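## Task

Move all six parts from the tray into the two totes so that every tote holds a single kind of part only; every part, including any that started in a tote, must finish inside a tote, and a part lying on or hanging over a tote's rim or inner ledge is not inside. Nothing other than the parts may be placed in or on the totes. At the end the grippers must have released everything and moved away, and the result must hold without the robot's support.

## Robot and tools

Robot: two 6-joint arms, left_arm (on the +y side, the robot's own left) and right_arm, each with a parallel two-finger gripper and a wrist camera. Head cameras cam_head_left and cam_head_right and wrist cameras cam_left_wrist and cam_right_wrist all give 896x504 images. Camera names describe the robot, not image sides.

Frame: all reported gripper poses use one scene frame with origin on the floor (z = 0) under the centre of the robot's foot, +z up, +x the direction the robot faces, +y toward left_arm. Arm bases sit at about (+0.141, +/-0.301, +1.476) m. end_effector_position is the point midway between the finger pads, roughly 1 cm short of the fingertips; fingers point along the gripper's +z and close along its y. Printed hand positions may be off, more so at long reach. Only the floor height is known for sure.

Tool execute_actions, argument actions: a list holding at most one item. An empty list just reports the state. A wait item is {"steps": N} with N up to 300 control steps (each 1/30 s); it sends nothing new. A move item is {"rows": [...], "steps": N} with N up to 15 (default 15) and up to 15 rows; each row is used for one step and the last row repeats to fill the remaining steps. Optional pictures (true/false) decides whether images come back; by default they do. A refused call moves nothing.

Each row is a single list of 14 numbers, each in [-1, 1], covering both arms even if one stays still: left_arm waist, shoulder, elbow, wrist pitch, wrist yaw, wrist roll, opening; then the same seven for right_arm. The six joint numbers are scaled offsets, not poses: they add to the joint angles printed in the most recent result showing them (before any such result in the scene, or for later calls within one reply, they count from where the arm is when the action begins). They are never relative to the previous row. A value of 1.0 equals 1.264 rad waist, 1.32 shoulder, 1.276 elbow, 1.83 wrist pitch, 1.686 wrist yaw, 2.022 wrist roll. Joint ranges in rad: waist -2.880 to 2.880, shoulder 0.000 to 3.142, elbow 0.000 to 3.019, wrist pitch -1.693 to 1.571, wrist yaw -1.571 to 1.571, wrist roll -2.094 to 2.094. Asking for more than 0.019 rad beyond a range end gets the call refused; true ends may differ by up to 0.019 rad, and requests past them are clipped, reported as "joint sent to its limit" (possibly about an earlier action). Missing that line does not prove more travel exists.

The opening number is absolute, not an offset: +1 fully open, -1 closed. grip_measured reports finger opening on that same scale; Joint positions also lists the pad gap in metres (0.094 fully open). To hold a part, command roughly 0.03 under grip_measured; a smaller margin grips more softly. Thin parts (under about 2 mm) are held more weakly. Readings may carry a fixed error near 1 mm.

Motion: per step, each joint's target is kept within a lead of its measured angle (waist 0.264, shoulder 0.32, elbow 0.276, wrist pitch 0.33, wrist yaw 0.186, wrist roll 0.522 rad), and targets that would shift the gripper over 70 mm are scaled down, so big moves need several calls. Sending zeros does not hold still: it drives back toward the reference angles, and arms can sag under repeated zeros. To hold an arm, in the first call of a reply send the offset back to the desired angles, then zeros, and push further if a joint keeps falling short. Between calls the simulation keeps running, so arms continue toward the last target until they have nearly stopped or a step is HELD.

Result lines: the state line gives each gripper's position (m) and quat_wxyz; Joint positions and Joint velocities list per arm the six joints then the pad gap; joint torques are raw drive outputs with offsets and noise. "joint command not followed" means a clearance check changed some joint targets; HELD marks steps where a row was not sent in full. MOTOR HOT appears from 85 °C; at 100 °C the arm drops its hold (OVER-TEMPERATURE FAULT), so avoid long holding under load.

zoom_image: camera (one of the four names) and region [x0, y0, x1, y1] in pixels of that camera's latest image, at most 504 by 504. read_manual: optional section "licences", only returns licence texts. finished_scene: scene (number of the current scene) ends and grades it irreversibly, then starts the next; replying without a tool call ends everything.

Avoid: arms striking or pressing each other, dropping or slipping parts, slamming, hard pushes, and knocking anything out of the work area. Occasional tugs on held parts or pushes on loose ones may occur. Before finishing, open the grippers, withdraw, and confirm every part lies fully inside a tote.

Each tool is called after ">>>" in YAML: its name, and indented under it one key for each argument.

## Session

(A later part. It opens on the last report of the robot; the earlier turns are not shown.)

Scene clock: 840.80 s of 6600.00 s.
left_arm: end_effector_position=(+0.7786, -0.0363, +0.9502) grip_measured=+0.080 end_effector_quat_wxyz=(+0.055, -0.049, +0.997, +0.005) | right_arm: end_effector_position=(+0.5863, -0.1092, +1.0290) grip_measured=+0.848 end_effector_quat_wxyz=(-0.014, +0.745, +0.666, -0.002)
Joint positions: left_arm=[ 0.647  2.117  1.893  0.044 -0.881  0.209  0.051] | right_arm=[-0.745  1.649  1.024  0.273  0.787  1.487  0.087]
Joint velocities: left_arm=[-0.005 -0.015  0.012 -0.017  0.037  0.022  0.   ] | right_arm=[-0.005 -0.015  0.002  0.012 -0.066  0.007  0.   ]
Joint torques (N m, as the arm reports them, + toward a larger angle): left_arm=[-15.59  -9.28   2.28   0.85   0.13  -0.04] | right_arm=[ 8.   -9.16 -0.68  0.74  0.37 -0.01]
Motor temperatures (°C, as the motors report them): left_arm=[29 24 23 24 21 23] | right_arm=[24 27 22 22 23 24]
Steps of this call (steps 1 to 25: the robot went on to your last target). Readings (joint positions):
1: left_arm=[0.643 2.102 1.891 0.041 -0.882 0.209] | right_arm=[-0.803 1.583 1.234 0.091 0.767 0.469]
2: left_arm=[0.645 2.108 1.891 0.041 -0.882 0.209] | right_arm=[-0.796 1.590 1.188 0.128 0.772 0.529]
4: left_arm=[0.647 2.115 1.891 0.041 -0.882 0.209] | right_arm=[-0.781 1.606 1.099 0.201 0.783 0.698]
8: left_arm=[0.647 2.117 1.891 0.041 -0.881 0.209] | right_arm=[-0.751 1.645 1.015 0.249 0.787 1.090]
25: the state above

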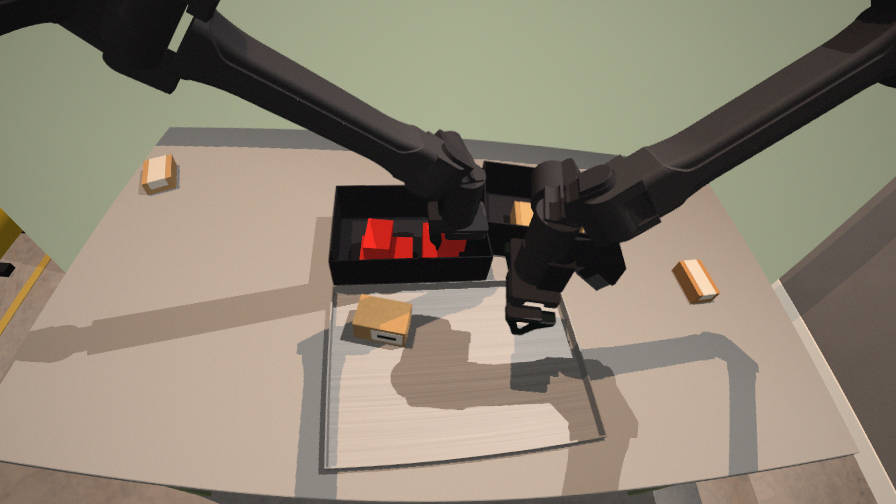

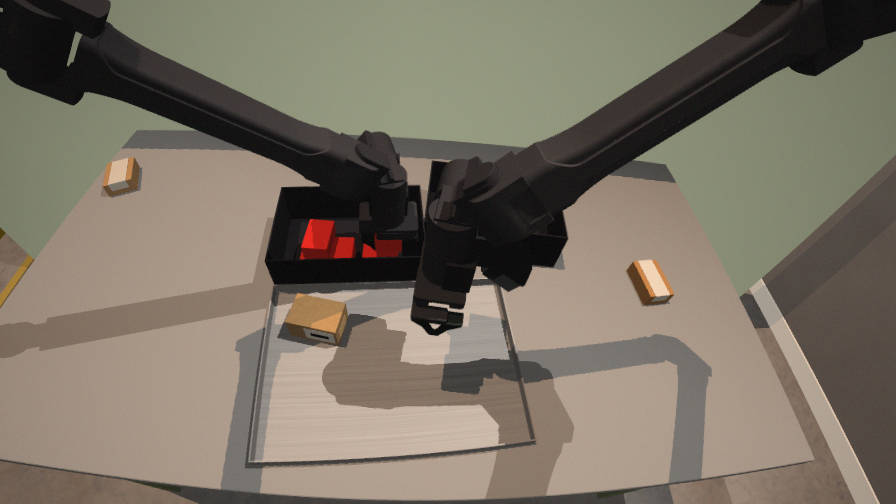

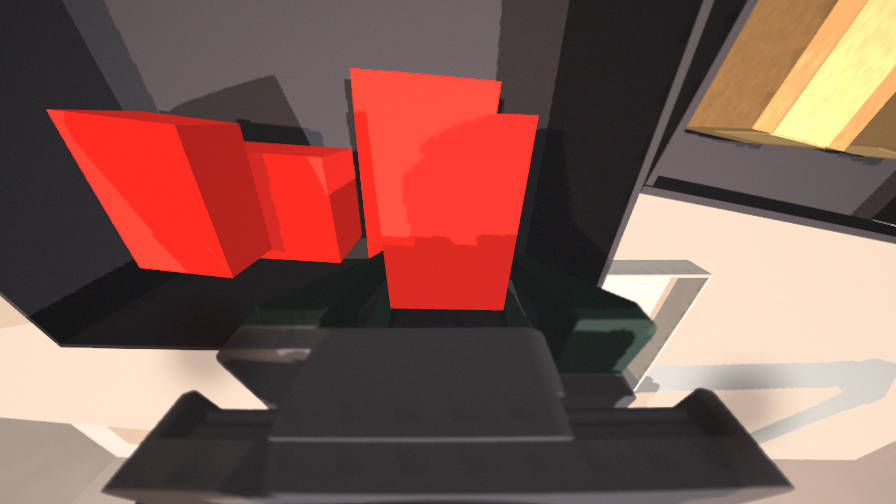

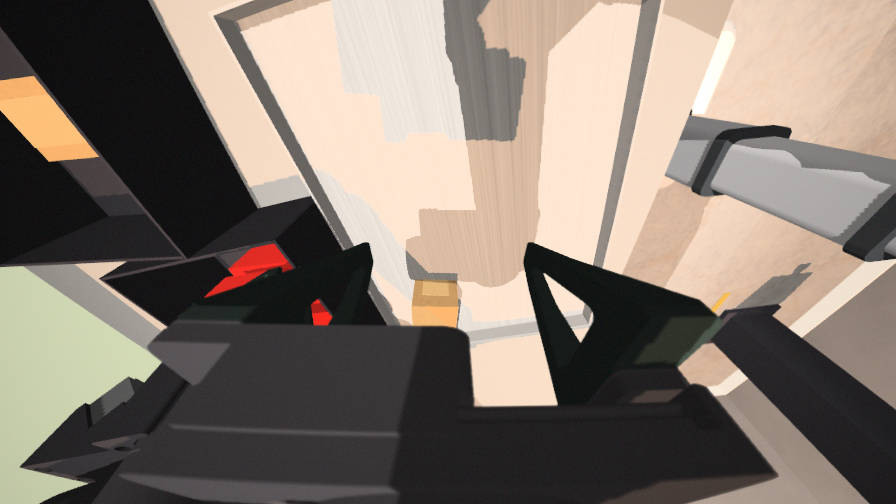

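>>> execute_actions:
  actions: []

Scene clock: 851.37 s of 6600.00 s.
left_arm: end_effector_position=(+0.7786, -0.0363, +0.9502) grip_measured=+0.080 end_effector_quat_wxyz=(+0.055, -0.049, +0.997, +0.005) | right_arm: end_effector_position=(+0.5863, -0.1092, +1.0290) grip_measured=+0.848 end_effector_quat_wxyz=(-0.014, +0.748, +0.663, -0.002)
Joint positions: left_arm=[ 0.647  2.117  1.893  0.044 -0.881  0.209  0.051] | right_arm=[-0.745  1.649  1.024  0.273  0.787  1.496  0.087]
Joint velocities: left_arm=[-0.015 -0.005 -0.017  0.012  0.066 -0.037  0.001] | right_arm=[-0.015 -0.005 -0.012 -0.002 -0.037  0.066  0.   ]
Joint torques (N m, as the arm reports them, + toward a larger angle): left_arm=[-15.63  -9.44   2.26   0.85   0.13  -0.04] | right_arm=[ 8.11 -9.53 -0.62  0.69  0.38  0.  ]
Motor temperatures (°C, as the motors report them): left_arm=[29 25 23 24 21 23] | right_arm=[25 27 22 22 23 24]
Steps of this call (steps 1 to 30: the robot went on to your last target; steps 31 to 90: nothing new was sent; then 7.57 s passed at rest). Readings (joint positions):
1: left_arm=[0.647 2.117 1.893 0.044 -0.881 0.209] | right_arm=[-0.745 1.649 1.024 0.273 0.787 1.488]
2: left_arm=[0.647 2.117 1.893 0.044 -0.881 0.209] | right_arm=[-0.745 1.649 1.024 0.273 0.787 1.490]
4: left_arm=[0.647 2.117 1.893 0.044 -0.881 0.209] | right_arm=[-0.745 1.649 1.024 0.273 0.787 1.492]
8: left_arm=[0.647 2.117 1.893 0.044 -0.881 0.209] | right_arm=[-0.745 1.649 1.024 0.273 0.787 1.494]
90: the state above
All arms were judged still, so your last target was given up. Only a new action makes them travel on or press farther. Fingers that are still opening or closing keep moving.

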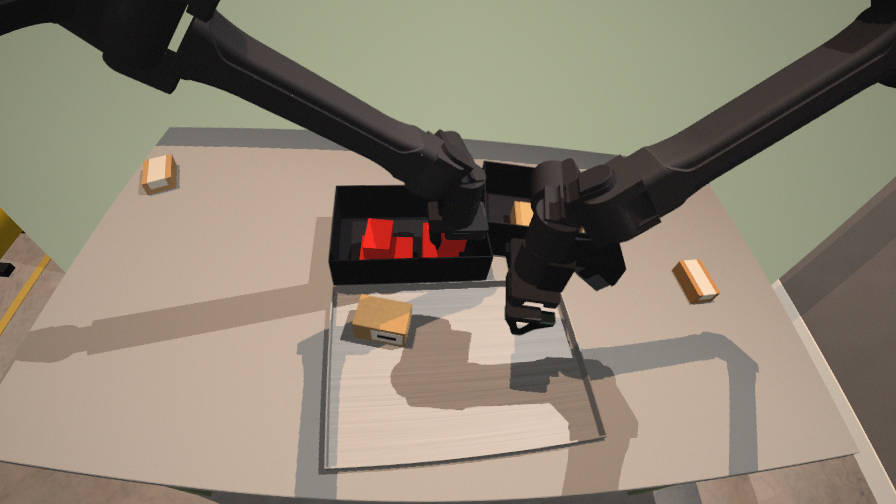

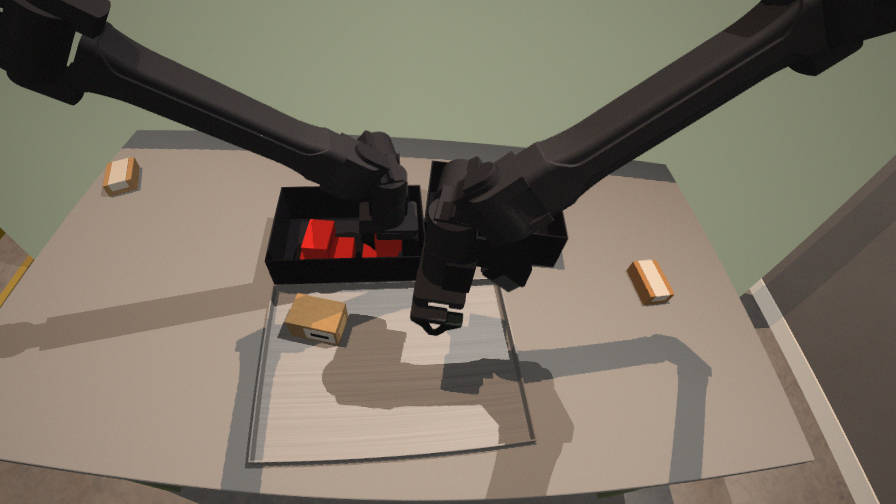

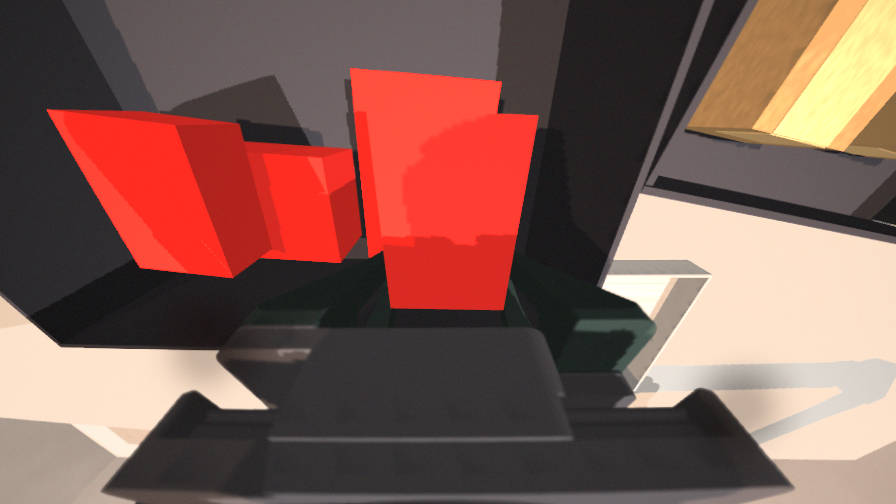

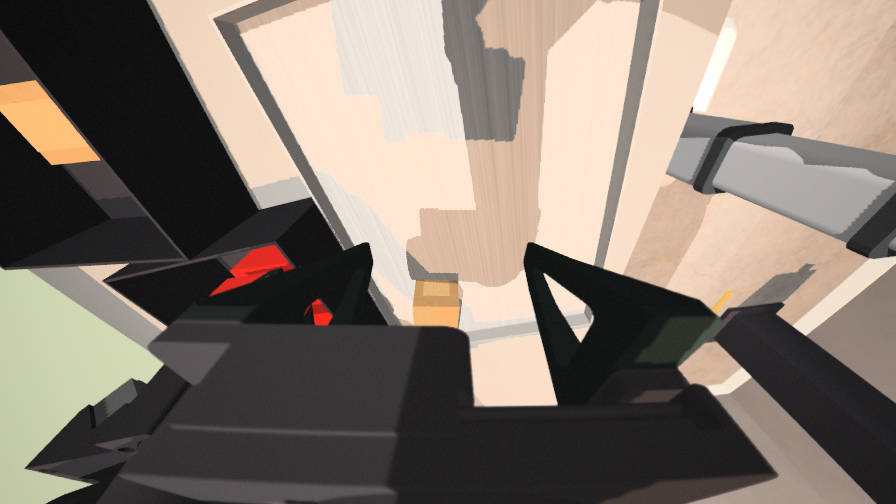

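>>> execute_actions:
  actions:
    - {"rows": [[0.014,0,0,0,0,0,0.05,0,0,0,0,0,0,0.85],[0.028,0,0,0,0,0,0.05,0,0,0,0,0,0,0.85]], "steps": 15}

Scene clock: 854.03 s of 6600.00 s.
left_arm: end_effector_position=(+0.7753, -0.0231, +0.9380) grip_measured=+0.080 end_effector_quat_wxyz=(+0.051, -0.051, +0.997, +0.015) | right_arm: end_effector_position=(+0.5863, -0.1092, +1.0290) grip_measured=+0.848 end_effector_quat_wxyz=(-0.014, +0.748, +0.663, -0.002)
Joint positions: left_arm=[ 0.669  2.117  1.893  0.044 -0.881  0.209  0.051] | right_arm=[-0.745  1.649  1.024  0.273  0.787  1.496  0.087]
Joint velocities: left_arm=[ 0.005 -0.005 -0.002 -0.012  0.007  0.037 -0.   ] | right_arm=[-0.005 -0.005 -0.017 -0.002 -0.022 -0.081 -0.   ]
Joint torques (N m, as the arm reports them, + toward a larger angle): left_arm=[-15.36  -8.67   1.36  -0.05   0.03  -0.13] | right_arm=[ 6.86 -7.91 -1.04  0.29  0.16 -0.07]
Motor temperatures (°C, as the motors report them): left_arm=[29 25 23 24 21 23] | right_arm=[25 27 22 22 23 24]
Steps of this call (steps 1 to 65: nothing new was sent; steps 66 to 80: all 15 steps of this action). Readings (joint positions):
66: left_arm=[0.647 2.117 1.893 0.044 -0.881 0.209] | right_arm=[-0.745 1.649 1.024 0.273 0.787 1.496]
67: left_arm=[0.648 2.117 1.893 0.044 -0.881 0.209] | right_arm=[-0.745 1.649 1.024 0.273 0.787 1.496]
69: left_arm=[0.651 2.117 1.893 0.044 -0.881 0.209] | right_arm=[-0.745 1.649 1.024 0.273 0.787 1.496]
73: left_arm=[0.661 2.117 1.893 0.044 -0.881 0.209] | right_arm=[-0.745 1.649 1.024 0.273 0.787 1.496]
80: the state above

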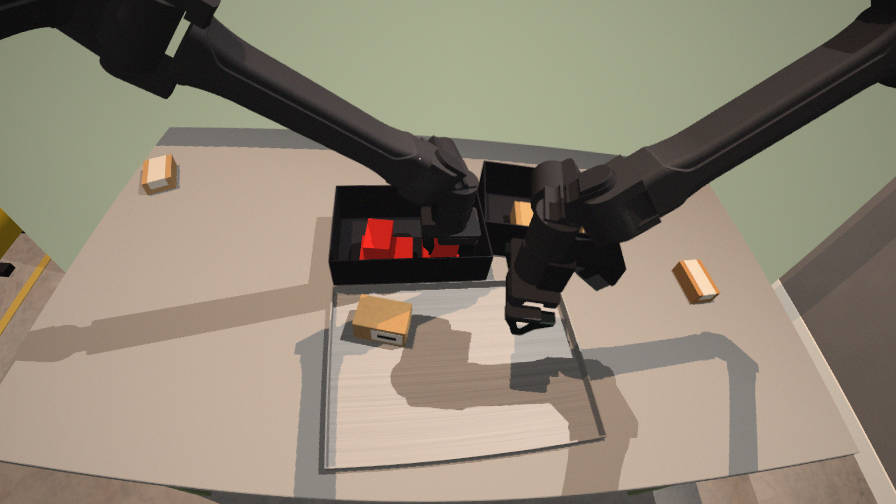

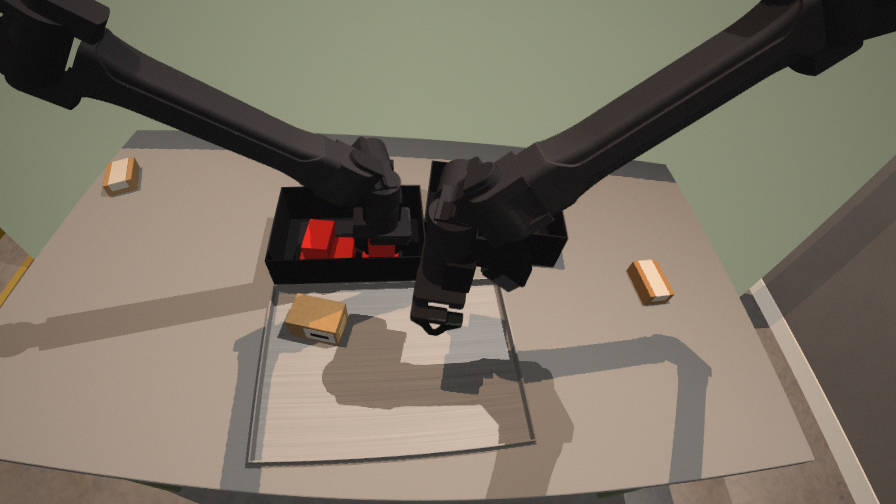

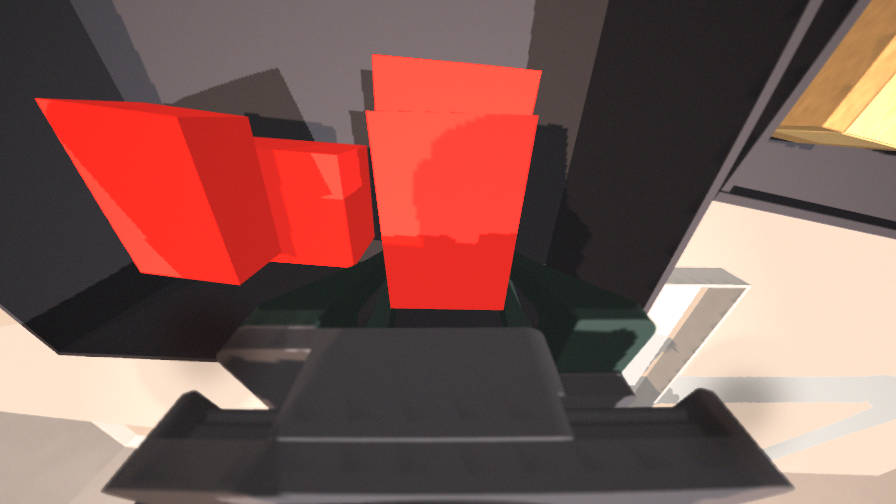

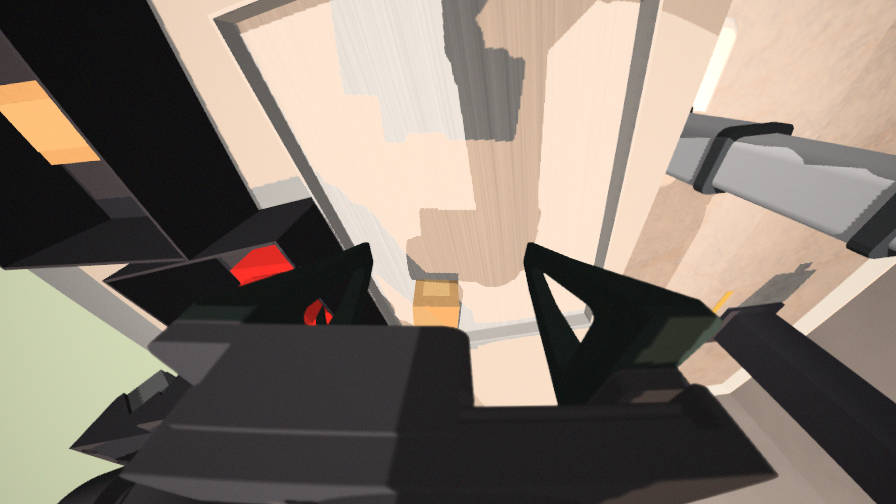

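>>> execute_actions:
  actions:
    - {"rows": [[0.004,0.006,0,0,0,0,0.05,0,0,0,0,0,0,0.85],[0.006,0.012,0,0,0,0,0.05,0,0,0,0,0,0,0.85],[0.006,0.012,0,0,0,0,0.05,0,0,0,0,0,0,0.85],[0.006,0.012,0,0,0,0,0.05,0,0,0,0,0,0,0.85],[0.006,0.012,0,0,0,0,0.05,0,0,0,0,0,0,0.85],[0.006,0.012,0,0,0,0,0.05,0,0,0,0,0,0,0.85],[0.006,0.012,0,0,0,0,0.2,0,0,0,0,0,0,0.85],[0.006,0.012,0,0,0,0,0.35,0,0,0,0,0,0,0.85],[0.006,0.012,0,0,0,0,0.5,0,0,0,0,0,0,0.85],[0.006,0.012,0,0,0,0,0.65,0,0,0,0,0,0,0.85]], "steps": 15}

Scene clock: 857.23 s of 6600.00 s.
left_arm: end_effector_position=(+0.7680, -0.0283, +0.9349) grip_measured=+0.648 end_effector_quat_wxyz=(+0.047, -0.046, +0.998, +0.014) | right_arm: end_effector_position=(+0.5863, -0.1092, +1.0290) grip_measured=+0.848 end_effector_quat_wxyz=(-0.014, +0.748, +0.663, -0.002)
Joint positions: left_arm=[ 0.669  2.128  1.893  0.044 -0.881  0.209  0.077] | right_arm=[-0.745  1.649  1.024  0.273  0.787  1.496  0.087]
Joint velocities: left_arm=[-0.015 -0.005  0.007 -0.002 -0.037  0.022 -0.   ] | right_arm=[-0.005 -0.005  0.007 -0.017 -0.037 -0.051 -0.001]
Joint torques (N m, as the arm reports them, + toward a larger angle): left_arm=[-15.53  -7.99   1.32  -0.08   0.03  -0.13] | right_arm=[ 6.8  -7.86 -1.04  0.35  0.16 -0.07]
Motor temperatures (°C, as the motors report them): left_arm=[29 25 23 24 21 23] | right_arm=[25 27 22 22 23 24]
Steps of this call (steps 1 to 15: the robot went on to your last target; steps 16 to 81: nothing new was sent; steps 82 to 96: all 15 steps of this action). Readings (joint positions):
82: left_arm=[0.669 2.117 1.893 0.044 -0.881 0.209] | right_arm=[-0.745 1.649 1.024 0.273 0.787 1.496]
83: left_arm=[0.669 2.118 1.893 0.044 -0.881 0.209] | right_arm=[-0.745 1.649 1.024 0.273 0.787 1.496]
85: left_arm=[0.669 2.119 1.893 0.044 -0.881 0.209] | right_arm=[-0.745 1.649 1.024 0.273 0.787 1.496]
89: left_arm=[0.669 2.125 1.893 0.044 -0.881 0.209] | right_arm=[-0.745 1.649 1.024 0.273 0.787 1.496]
96: the state above

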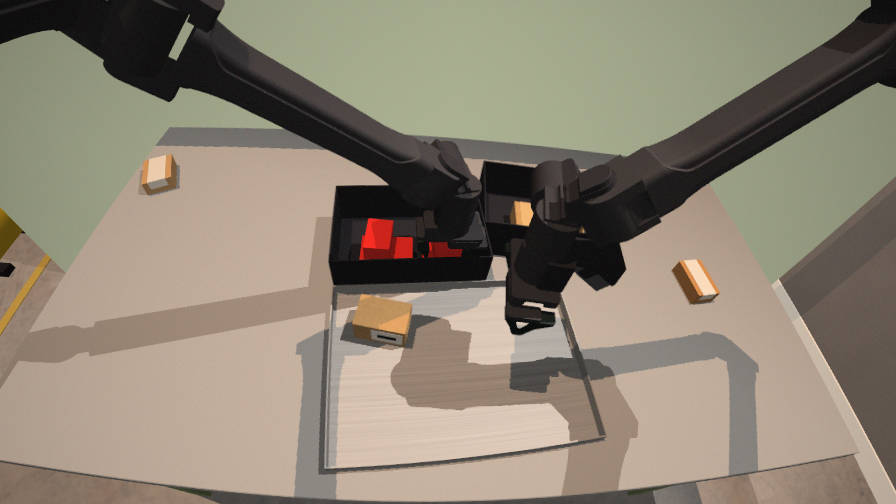

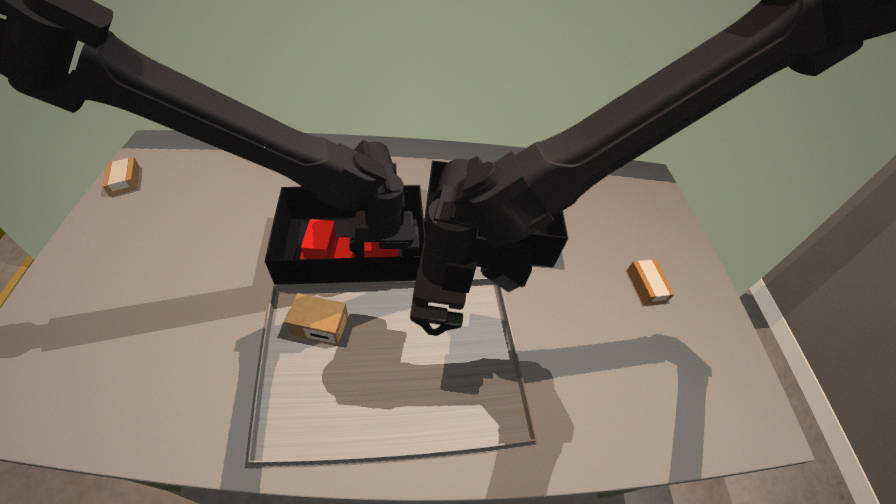

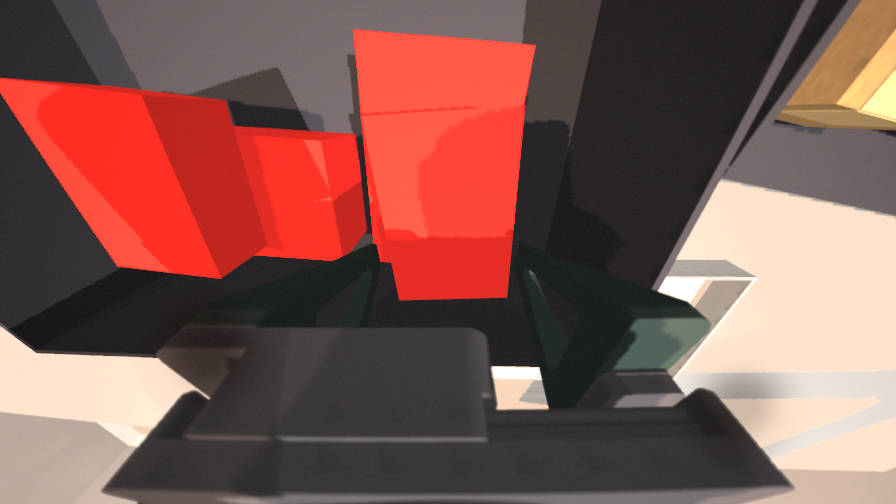

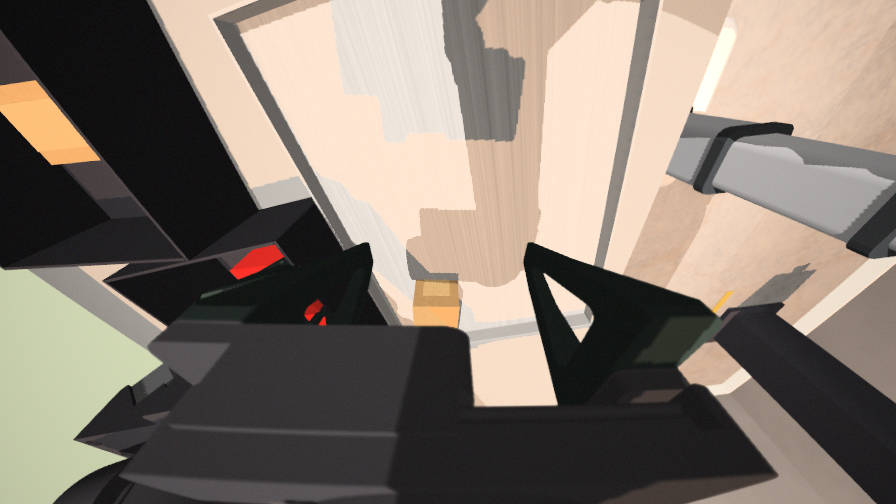

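>>> execute_actions:
  actions:
    - {"rows": [[-0.012,-0.011,-0.014,-0.001,-0.005,-0.003,0.72,0,0,0,0,0,0,0.85],[-0.022,-0.022,-0.027,-0.002,-0.010,-0.005,0.75,0,0,0,0,0,0,0.85],[-0.032,-0.033,-0.041,-0.002,-0.015,-0.008,0.75,0,0,0,0,0,0,0.85],[-0.041,-0.044,-0.055,-0.003,-0.021,-0.011,0.75,0,0,0,0,0,0,0.85],[-0.050,-0.055,-0.069,-0.004,-0.026,-0.014,0.75,0,0,0,0,0,0,0.85],[-0.059,-0.066,-0.082,-0.005,-0.031,-0.017,0.75,0,0,0,0,0,0,0.85],[-0.068,-0.077,-0.096,-0.006,-0.037,-0.020,0.75,0,0,0,0,0,0,0.85],[-0.077,-0.088,-0.110,-0.007,-0.042,-0.023,0.75,0,0,0,0,0,0,0.85],[-0.086,-0.099,-0.124,-0.007,-0.047,-0.025,0.75,0,0,0,0,0,0,0.85],[-0.095,-0.110,-0.137,-0.008,-0.052,-0.028,0.75,0,0,0,0,0,0,0.85],[-0.105,-0.122,-0.151,-0.009,-0.058,-0.031,0.75,0,0,0,0,0,0,0.85],[-0.115,-0.133,-0.165,-0.010,-0.063,-0.034,0.75,0,0,0,0,0,0,0.85]], "steps": 15}

>>> execute_actions:
  actions:
    - {"steps": 10}

Scene clock: 871.57 s of 6600.00 s.
left_arm: end_effector_position=(+0.7650, -0.0309, +1.0308) grip_measured=+0.748 end_effector_quat_wxyz=(+0.044, -0.043, +0.998, +0.011) | right_arm: end_effector_position=(+0.5863, -0.1092, +1.0290) grip_measured=+0.848 end_effector_quat_wxyz=(-0.014, +0.748, +0.663, -0.002)
Joint positions: left_arm=[ 0.558  1.967  1.689  0.042 -0.985  0.166  0.082] | right_arm=[-0.745  1.649  1.024  0.273  0.787  1.496  0.087]
Joint velocities: left_arm=[-0.405 -0.23  -0.046 -0.032 -0.007 -0.11   0.   ] | right_arm=[-0.015 -0.024  0.017 -0.007 -0.066 -0.022 -0.   ]
Joint torques (N m, as the arm reports them, + toward a larger angle): left_arm=[-16.62  -7.7    0.94  -0.84  -0.07  -0.32] | right_arm=[ 6.86 -7.84 -0.99  0.31  0.18 -0.07]
Motor temperatures (°C, as the motors report them): left_arm=[29 25 23 24 21 23] | right_arm=[25 26 21 22 23 24]
Steps of this call (steps 1 to 15: the robot went on to your last target; steps 16 to 90: nothing new was sent; then 10.83 s passed at rest; steps 91 to 105: all 15 steps of this action). Readings (joint positions):
91: left_arm=[0.669 2.128 1.892 0.044 -0.883 0.209] | right_arm=[-0.745 1.649 1.024 0.273 0.787 1.496]
92: left_arm=[0.669 2.126 1.887 0.044 -0.889 0.209] | right_arm=[-0.745 1.649 1.024 0.273 0.787 1.496]
94: left_arm=[0.668 2.113 1.860 0.044 -0.904 0.206] | right_arm=[-0.745 1.649 1.024 0.273 0.787 1.496]
98: left_arm=[0.649 2.062 1.788 0.044 -0.942 0.192] | right_arm=[-0.745 1.649 1.024 0.273 0.787 1.496]
105: the state above

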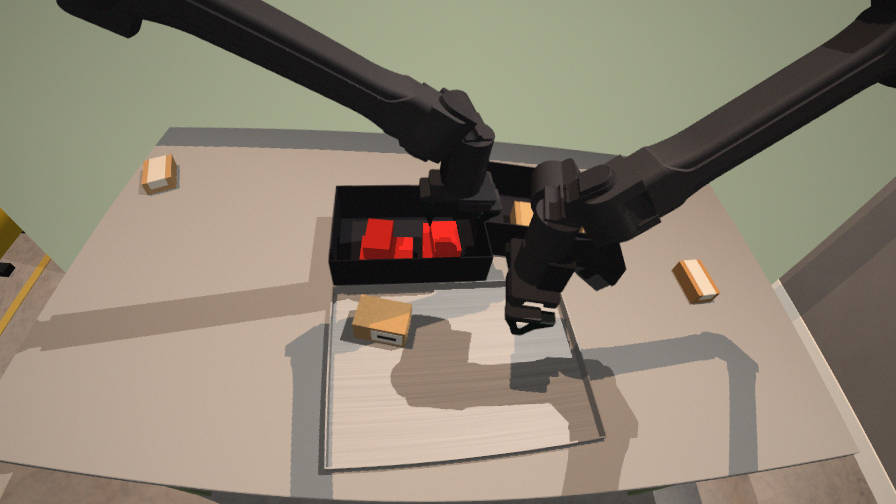

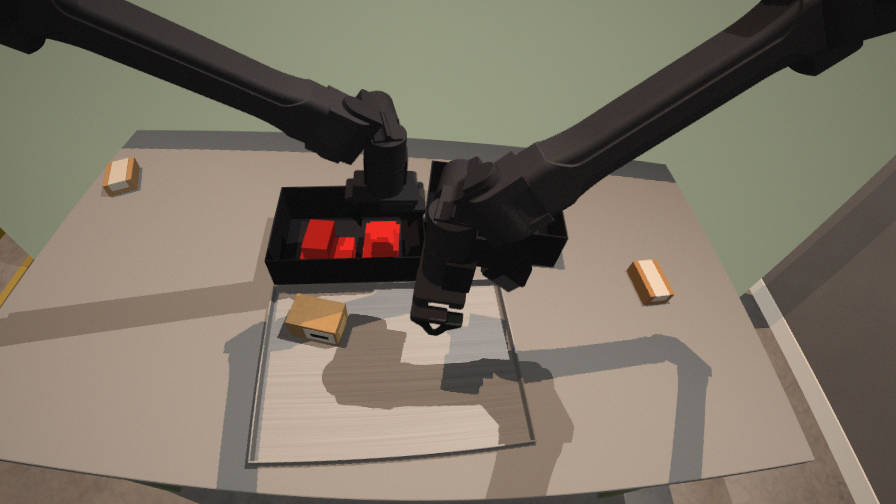

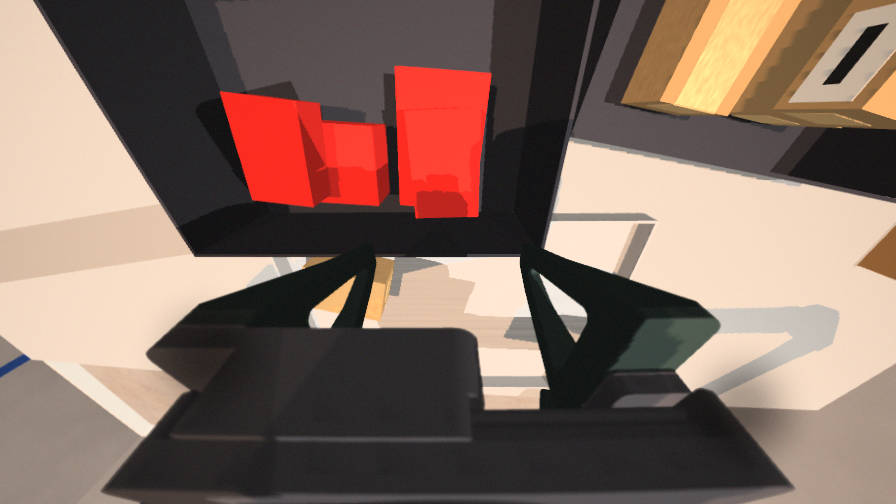

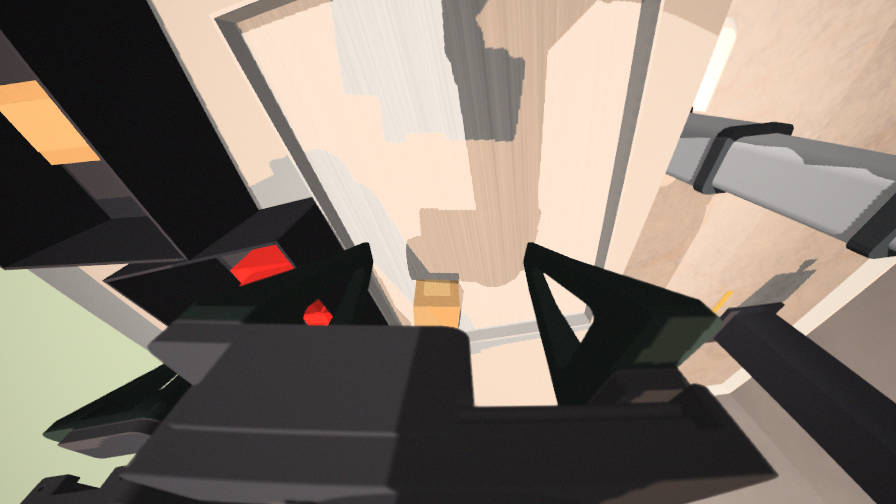

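Scene clock: 871.90 s of 6600.00 s.
left_arm: end_effector_position=(+0.7783, -0.0408, +1.0549) grip_measured=+0.748 end_effector_quat_wxyz=(+0.055, -0.051, +0.997, -0.004) | right_arm: end_effector_position=(+0.5863, -0.1092, +1.0290) grip_measured=+0.848 end_effector_quat_wxyz=(-0.014, +0.748, +0.663, -0.002)
Joint positions: left_arm=[ 0.523  1.95   1.688  0.042 -0.986  0.157  0.082] | right_arm=[-0.745  1.649  1.024  0.273  0.787  1.496  0.087]
Joint velocities: left_arm=[ 0.005 -0.005  0.002 -0.012 -0.037 -0.022  0.002] | right_arm=[-0.005 -0.005  0.002 -0.017 -0.022  0.022 -0.001]
Joint torques (N m, as the arm reports them, + toward a larger angle): left_arm=[-16.14  -7.83   0.94  -0.78  -0.01  -0.3 ] | right_arm=[ 7.03 -7.79 -1.03  0.31  0.17 -0.07]
Motor temperatures (°C, as the motors report them): left_arm=[29 25 23 24 21 23] | right_arm=[25 26 21 22 23 24]
Steps of this call (steps 1 to 10: the robot went on to your last target). Readings (joint positions):
1: left_arm=[0.546 1.961 1.689 0.042 -0.985 0.164] | right_arm=[-0.745 1.649 1.024 0.273 0.787 1.496]
2: left_arm=[0.536 1.956 1.689 0.042 -0.985 0.162] | right_arm=[-0.745 1.649 1.024 0.273 0.787 1.496]
4: left_arm=[0.525 1.950 1.689 0.042 -0.985 0.160] | right_arm=[-0.745 1.649 1.024 0.273 0.787 1.496]
8: left_arm=[0.523 1.950 1.689 0.042 -0.986 0.158] | right_arm=[-0.745 1.649 1.024 0.273 0.787 1.496]
10: the state above

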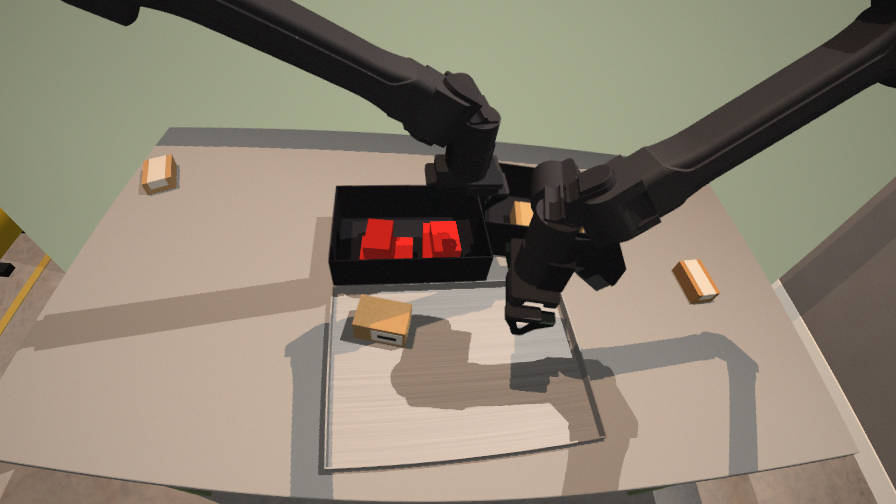

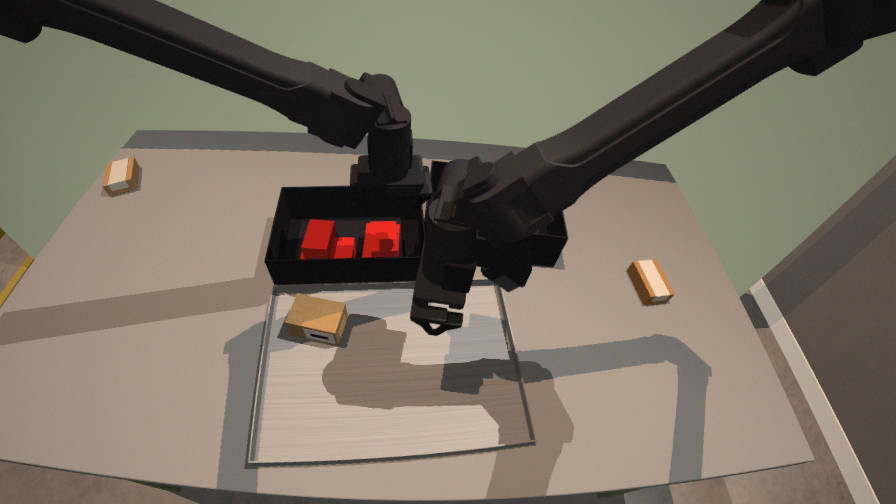

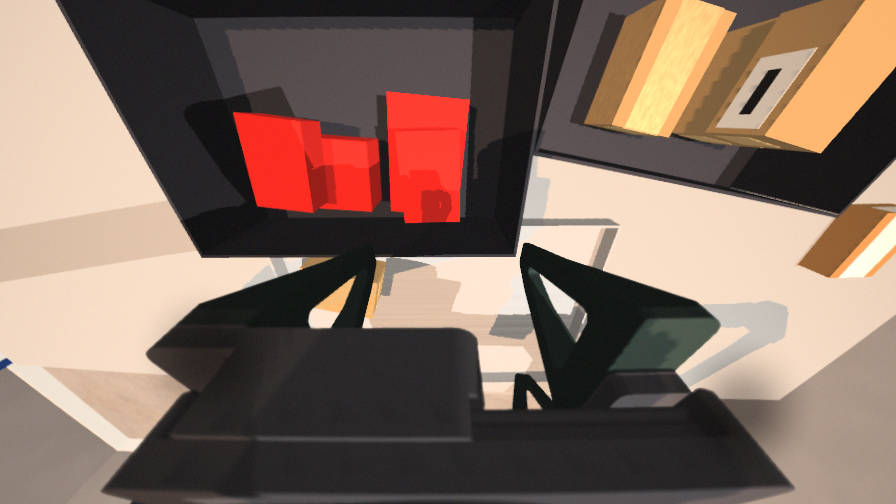

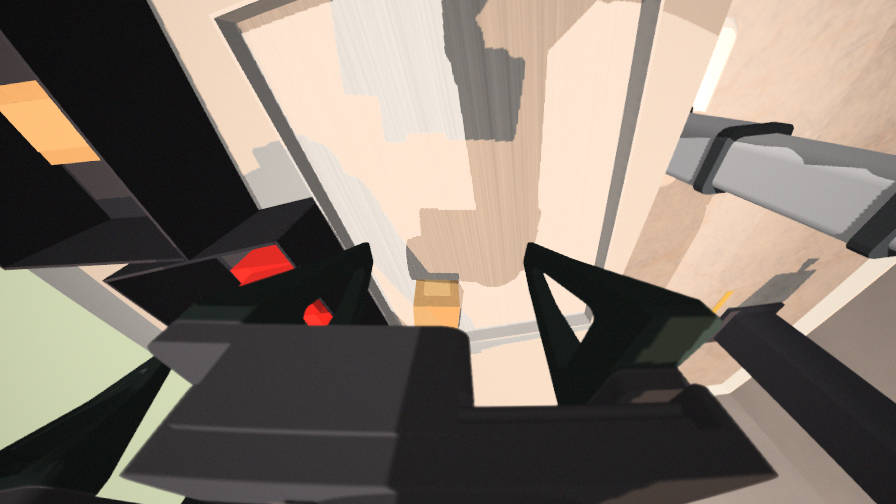

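>>> execute_actions:
  actions:
    - {"rows": [[0,-0.05,-0.06,0,0.03,0.05,0.75,0,0,0,0,0,0,0.85],[0,-0.11,-0.13,0,0.07,0.11,0.75,0,0,0,0,0,0,0.85],[0,-0.18,-0.21,-0.005,0.11,0.17,0.75,0,0,0,0,0,0,0.85],[0.01,-0.25,-0.29,-0.01,0.16,0.23,0.75,0,0,0,0,0,0,0.85],[0.03,-0.32,-0.37,-0.013,0.21,0.30,0.75,0,0,0,0,0,0,0.85],[0.06,-0.39,-0.45,-0.016,0.26,0.37,0.75,0,0,0,0,0,0,0.85],[0.09,-0.46,-0.53,-0.02,0.31,0.44,0.75,0,0,0,0,0,0,0.85],[0.12,-0.53,-0.61,-0.023,0.36,0.51,0.75,0,0,0,0,0,0,0.85],[0.15,-0.59,-0.69,-0.026,0.41,0.58,0.75,0,0,0,0,0,0,0.85],[0.19,-0.65,-0.76,-0.03,0.45,0.64,0.75,0,0,0,0,0,0,0.85],[0.23,-0.70,-0.82,-0.033,0.49,0.70,0.75,0,0,0,0,0,0,0.85],[0.26,-0.74,-0.87,-0.035,0.52,0.75,0.75,0,0,0,0,0,0,0.85],[0.29,-0.77,-0.91,-0.037,0.55,0.79,0.75,0,0,0,0,0,0,0.85],[0.31,-0.795,-0.94,-0.038,0.567,0.81,0.75,0,0,0,0,0,0,0.85]], "steps": 15}
  pictures: false

>>> execute_actions:
  actions:
    - {"steps": 30}

Scene clock: 882.70 s of 6600.00 s.
left_arm: end_effector_position=(+0.6790, +0.1077, +1.1445) grip_measured=+0.749 end_effector_quat_wxyz=(+0.138, +0.268, +0.924, -0.235) | right_arm: end_effector_position=(+0.5863, -0.1092, +1.0290) grip_measured=+0.848 end_effector_quat_wxyz=(-0.014, +0.748, +0.663, -0.002)
Joint positions: left_arm=[ 0.703  1.306  0.974  0.028 -0.289  0.781  0.082] | right_arm=[-0.745  1.649  1.024  0.273  0.787  1.496  0.087]
Joint velocities: left_arm=[ 1.04  -1.411 -1.092 -0.037  1.106  1.165  0.001] | right_arm=[ 0.005 -0.005 -0.012 -0.017 -0.066 -0.022 -0.   ]
Joint torques (N m, as the arm reports them, + toward a larger angle): left_arm=[-7.37 -8.12 -1.05 -1.15  0.35  0.04] | right_arm=[ 7.   -7.73 -1.01  0.32  0.16 -0.08]
Motor temperatures (°C, as the motors report them): left_arm=[29 24 23 24 21 23] | right_arm=[25 26 21 22 23 24]
Steps of this call (steps 1 to 30: the robot went on to your last target; steps 31 to 90: nothing new was sent; then 7.30 s passed at rest; steps 91 to 105: all 15 steps of this action). Readings (joint positions):
91: left_arm=[0.523 1.945 1.680 0.042 -0.962 0.168] | right_arm=[-0.745 1.649 1.024 0.273 0.787 1.496]
92: left_arm=[0.523 1.926 1.648 0.042 -0.912 0.201] | right_arm=[-0.745 1.649 1.024 0.273 0.787 1.496]
94: left_arm=[0.523 1.844 1.513 0.042 -0.798 0.299] | right_arm=[-0.745 1.649 1.024 0.273 0.787 1.496]
98: left_arm=[0.536 1.642 1.258 0.034 -0.584 0.503] | right_arm=[-0.745 1.649 1.024 0.273 0.787 1.496]
105: the state above

Scene clock: 883.70 s of 6600.00 s.
left_arm: end_effector_position=(+0.4985, +0.1952, +1.2022) grip_measured=+0.749 end_effector_quat_wxyz=(+0.219, +0.665, +0.678, -0.223) | right_arm: end_effector_position=(+0.5863, -0.1092, +1.0290) grip_measured=+0.848 end_effector_quat_wxyz=(-0.014, +0.748, +0.663, -0.002)
Joint positions: left_arm=[ 0.902  0.906  0.484 -0.02  -0.032  1.775  0.082] | right_arm=[-0.745  1.649  1.024  0.273  0.787  1.496  0.087]
Joint velocities: left_arm=[ 0.005  0.005  0.002 -0.022  0.022 -0.022  0.   ] | right_arm=[ 0.005  0.015 -0.002  0.007 -0.022  0.007  0.   ]
Joint torques (N m, as the arm reports them, + toward a larger angle): left_arm=[-2.27 -5.99 -0.26 -0.82  0.58  0.04] | right_arm=[ 6.91 -7.73 -1.03  0.3   0.17 -0.08]
Motor temperatures (°C, as the motors report them): left_arm=[29 24 23 24 21 23] | right_arm=[25 26 21 22 23 24]
Steps of this call (steps 1 to 30: the robot went on to your last target). Readings (joint positions):
1: left_arm=[0.739 1.257 0.934 0.027 -0.243 0.825] | right_arm=[-0.745 1.649 1.024 0.273 0.787 1.496]
2: left_arm=[0.775 1.205 0.891 0.026 -0.193 0.873] | right_arm=[-0.745 1.649 1.024 0.273 0.787 1.496]
4: left_arm=[0.838 1.090 0.795 0.022 -0.109 0.981] | right_arm=[-0.745 1.649 1.024 0.273 0.787 1.496]
8: left_arm=[0.897 0.908 0.606 0.016 -0.048 1.232] | right_arm=[-0.745 1.649 1.024 0.273 0.787 1.496]
30: the state above

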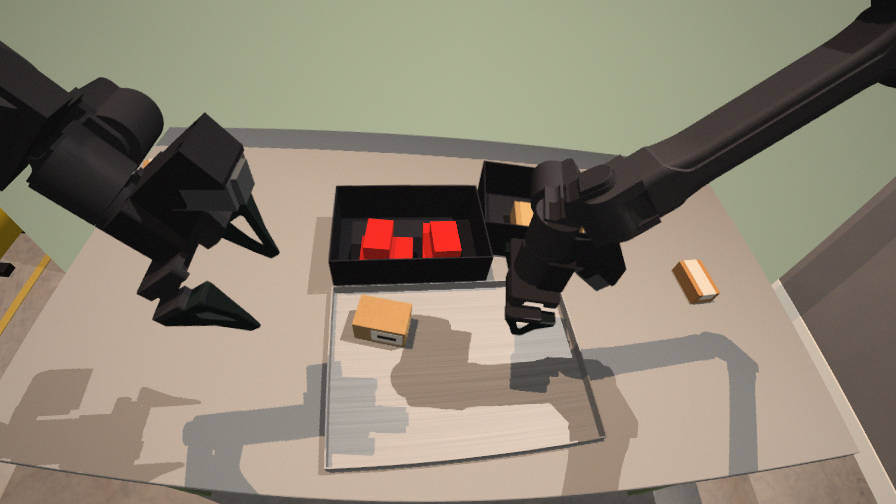

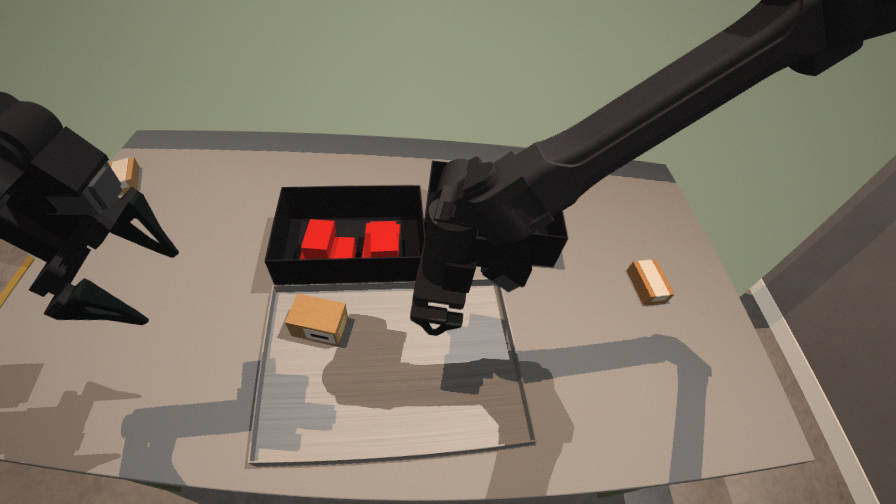

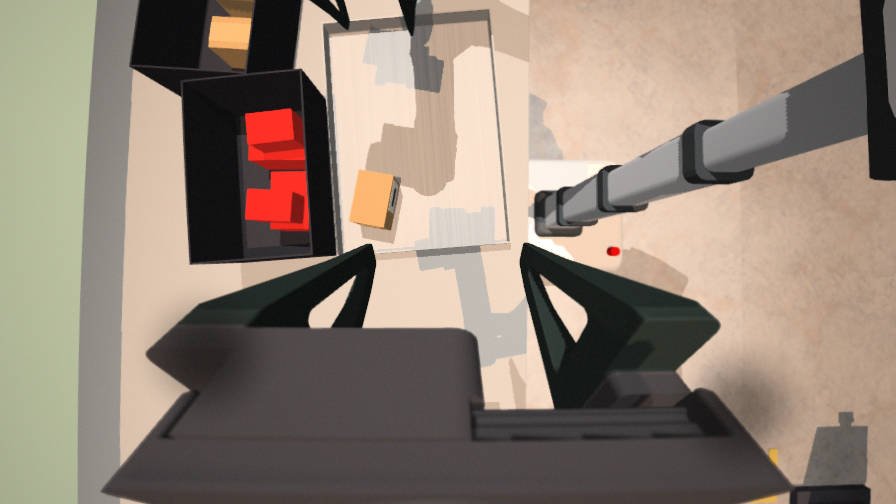

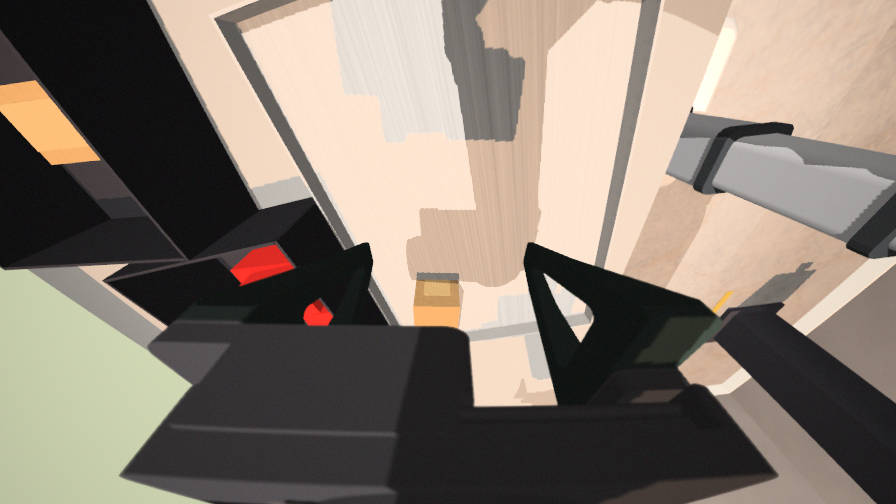

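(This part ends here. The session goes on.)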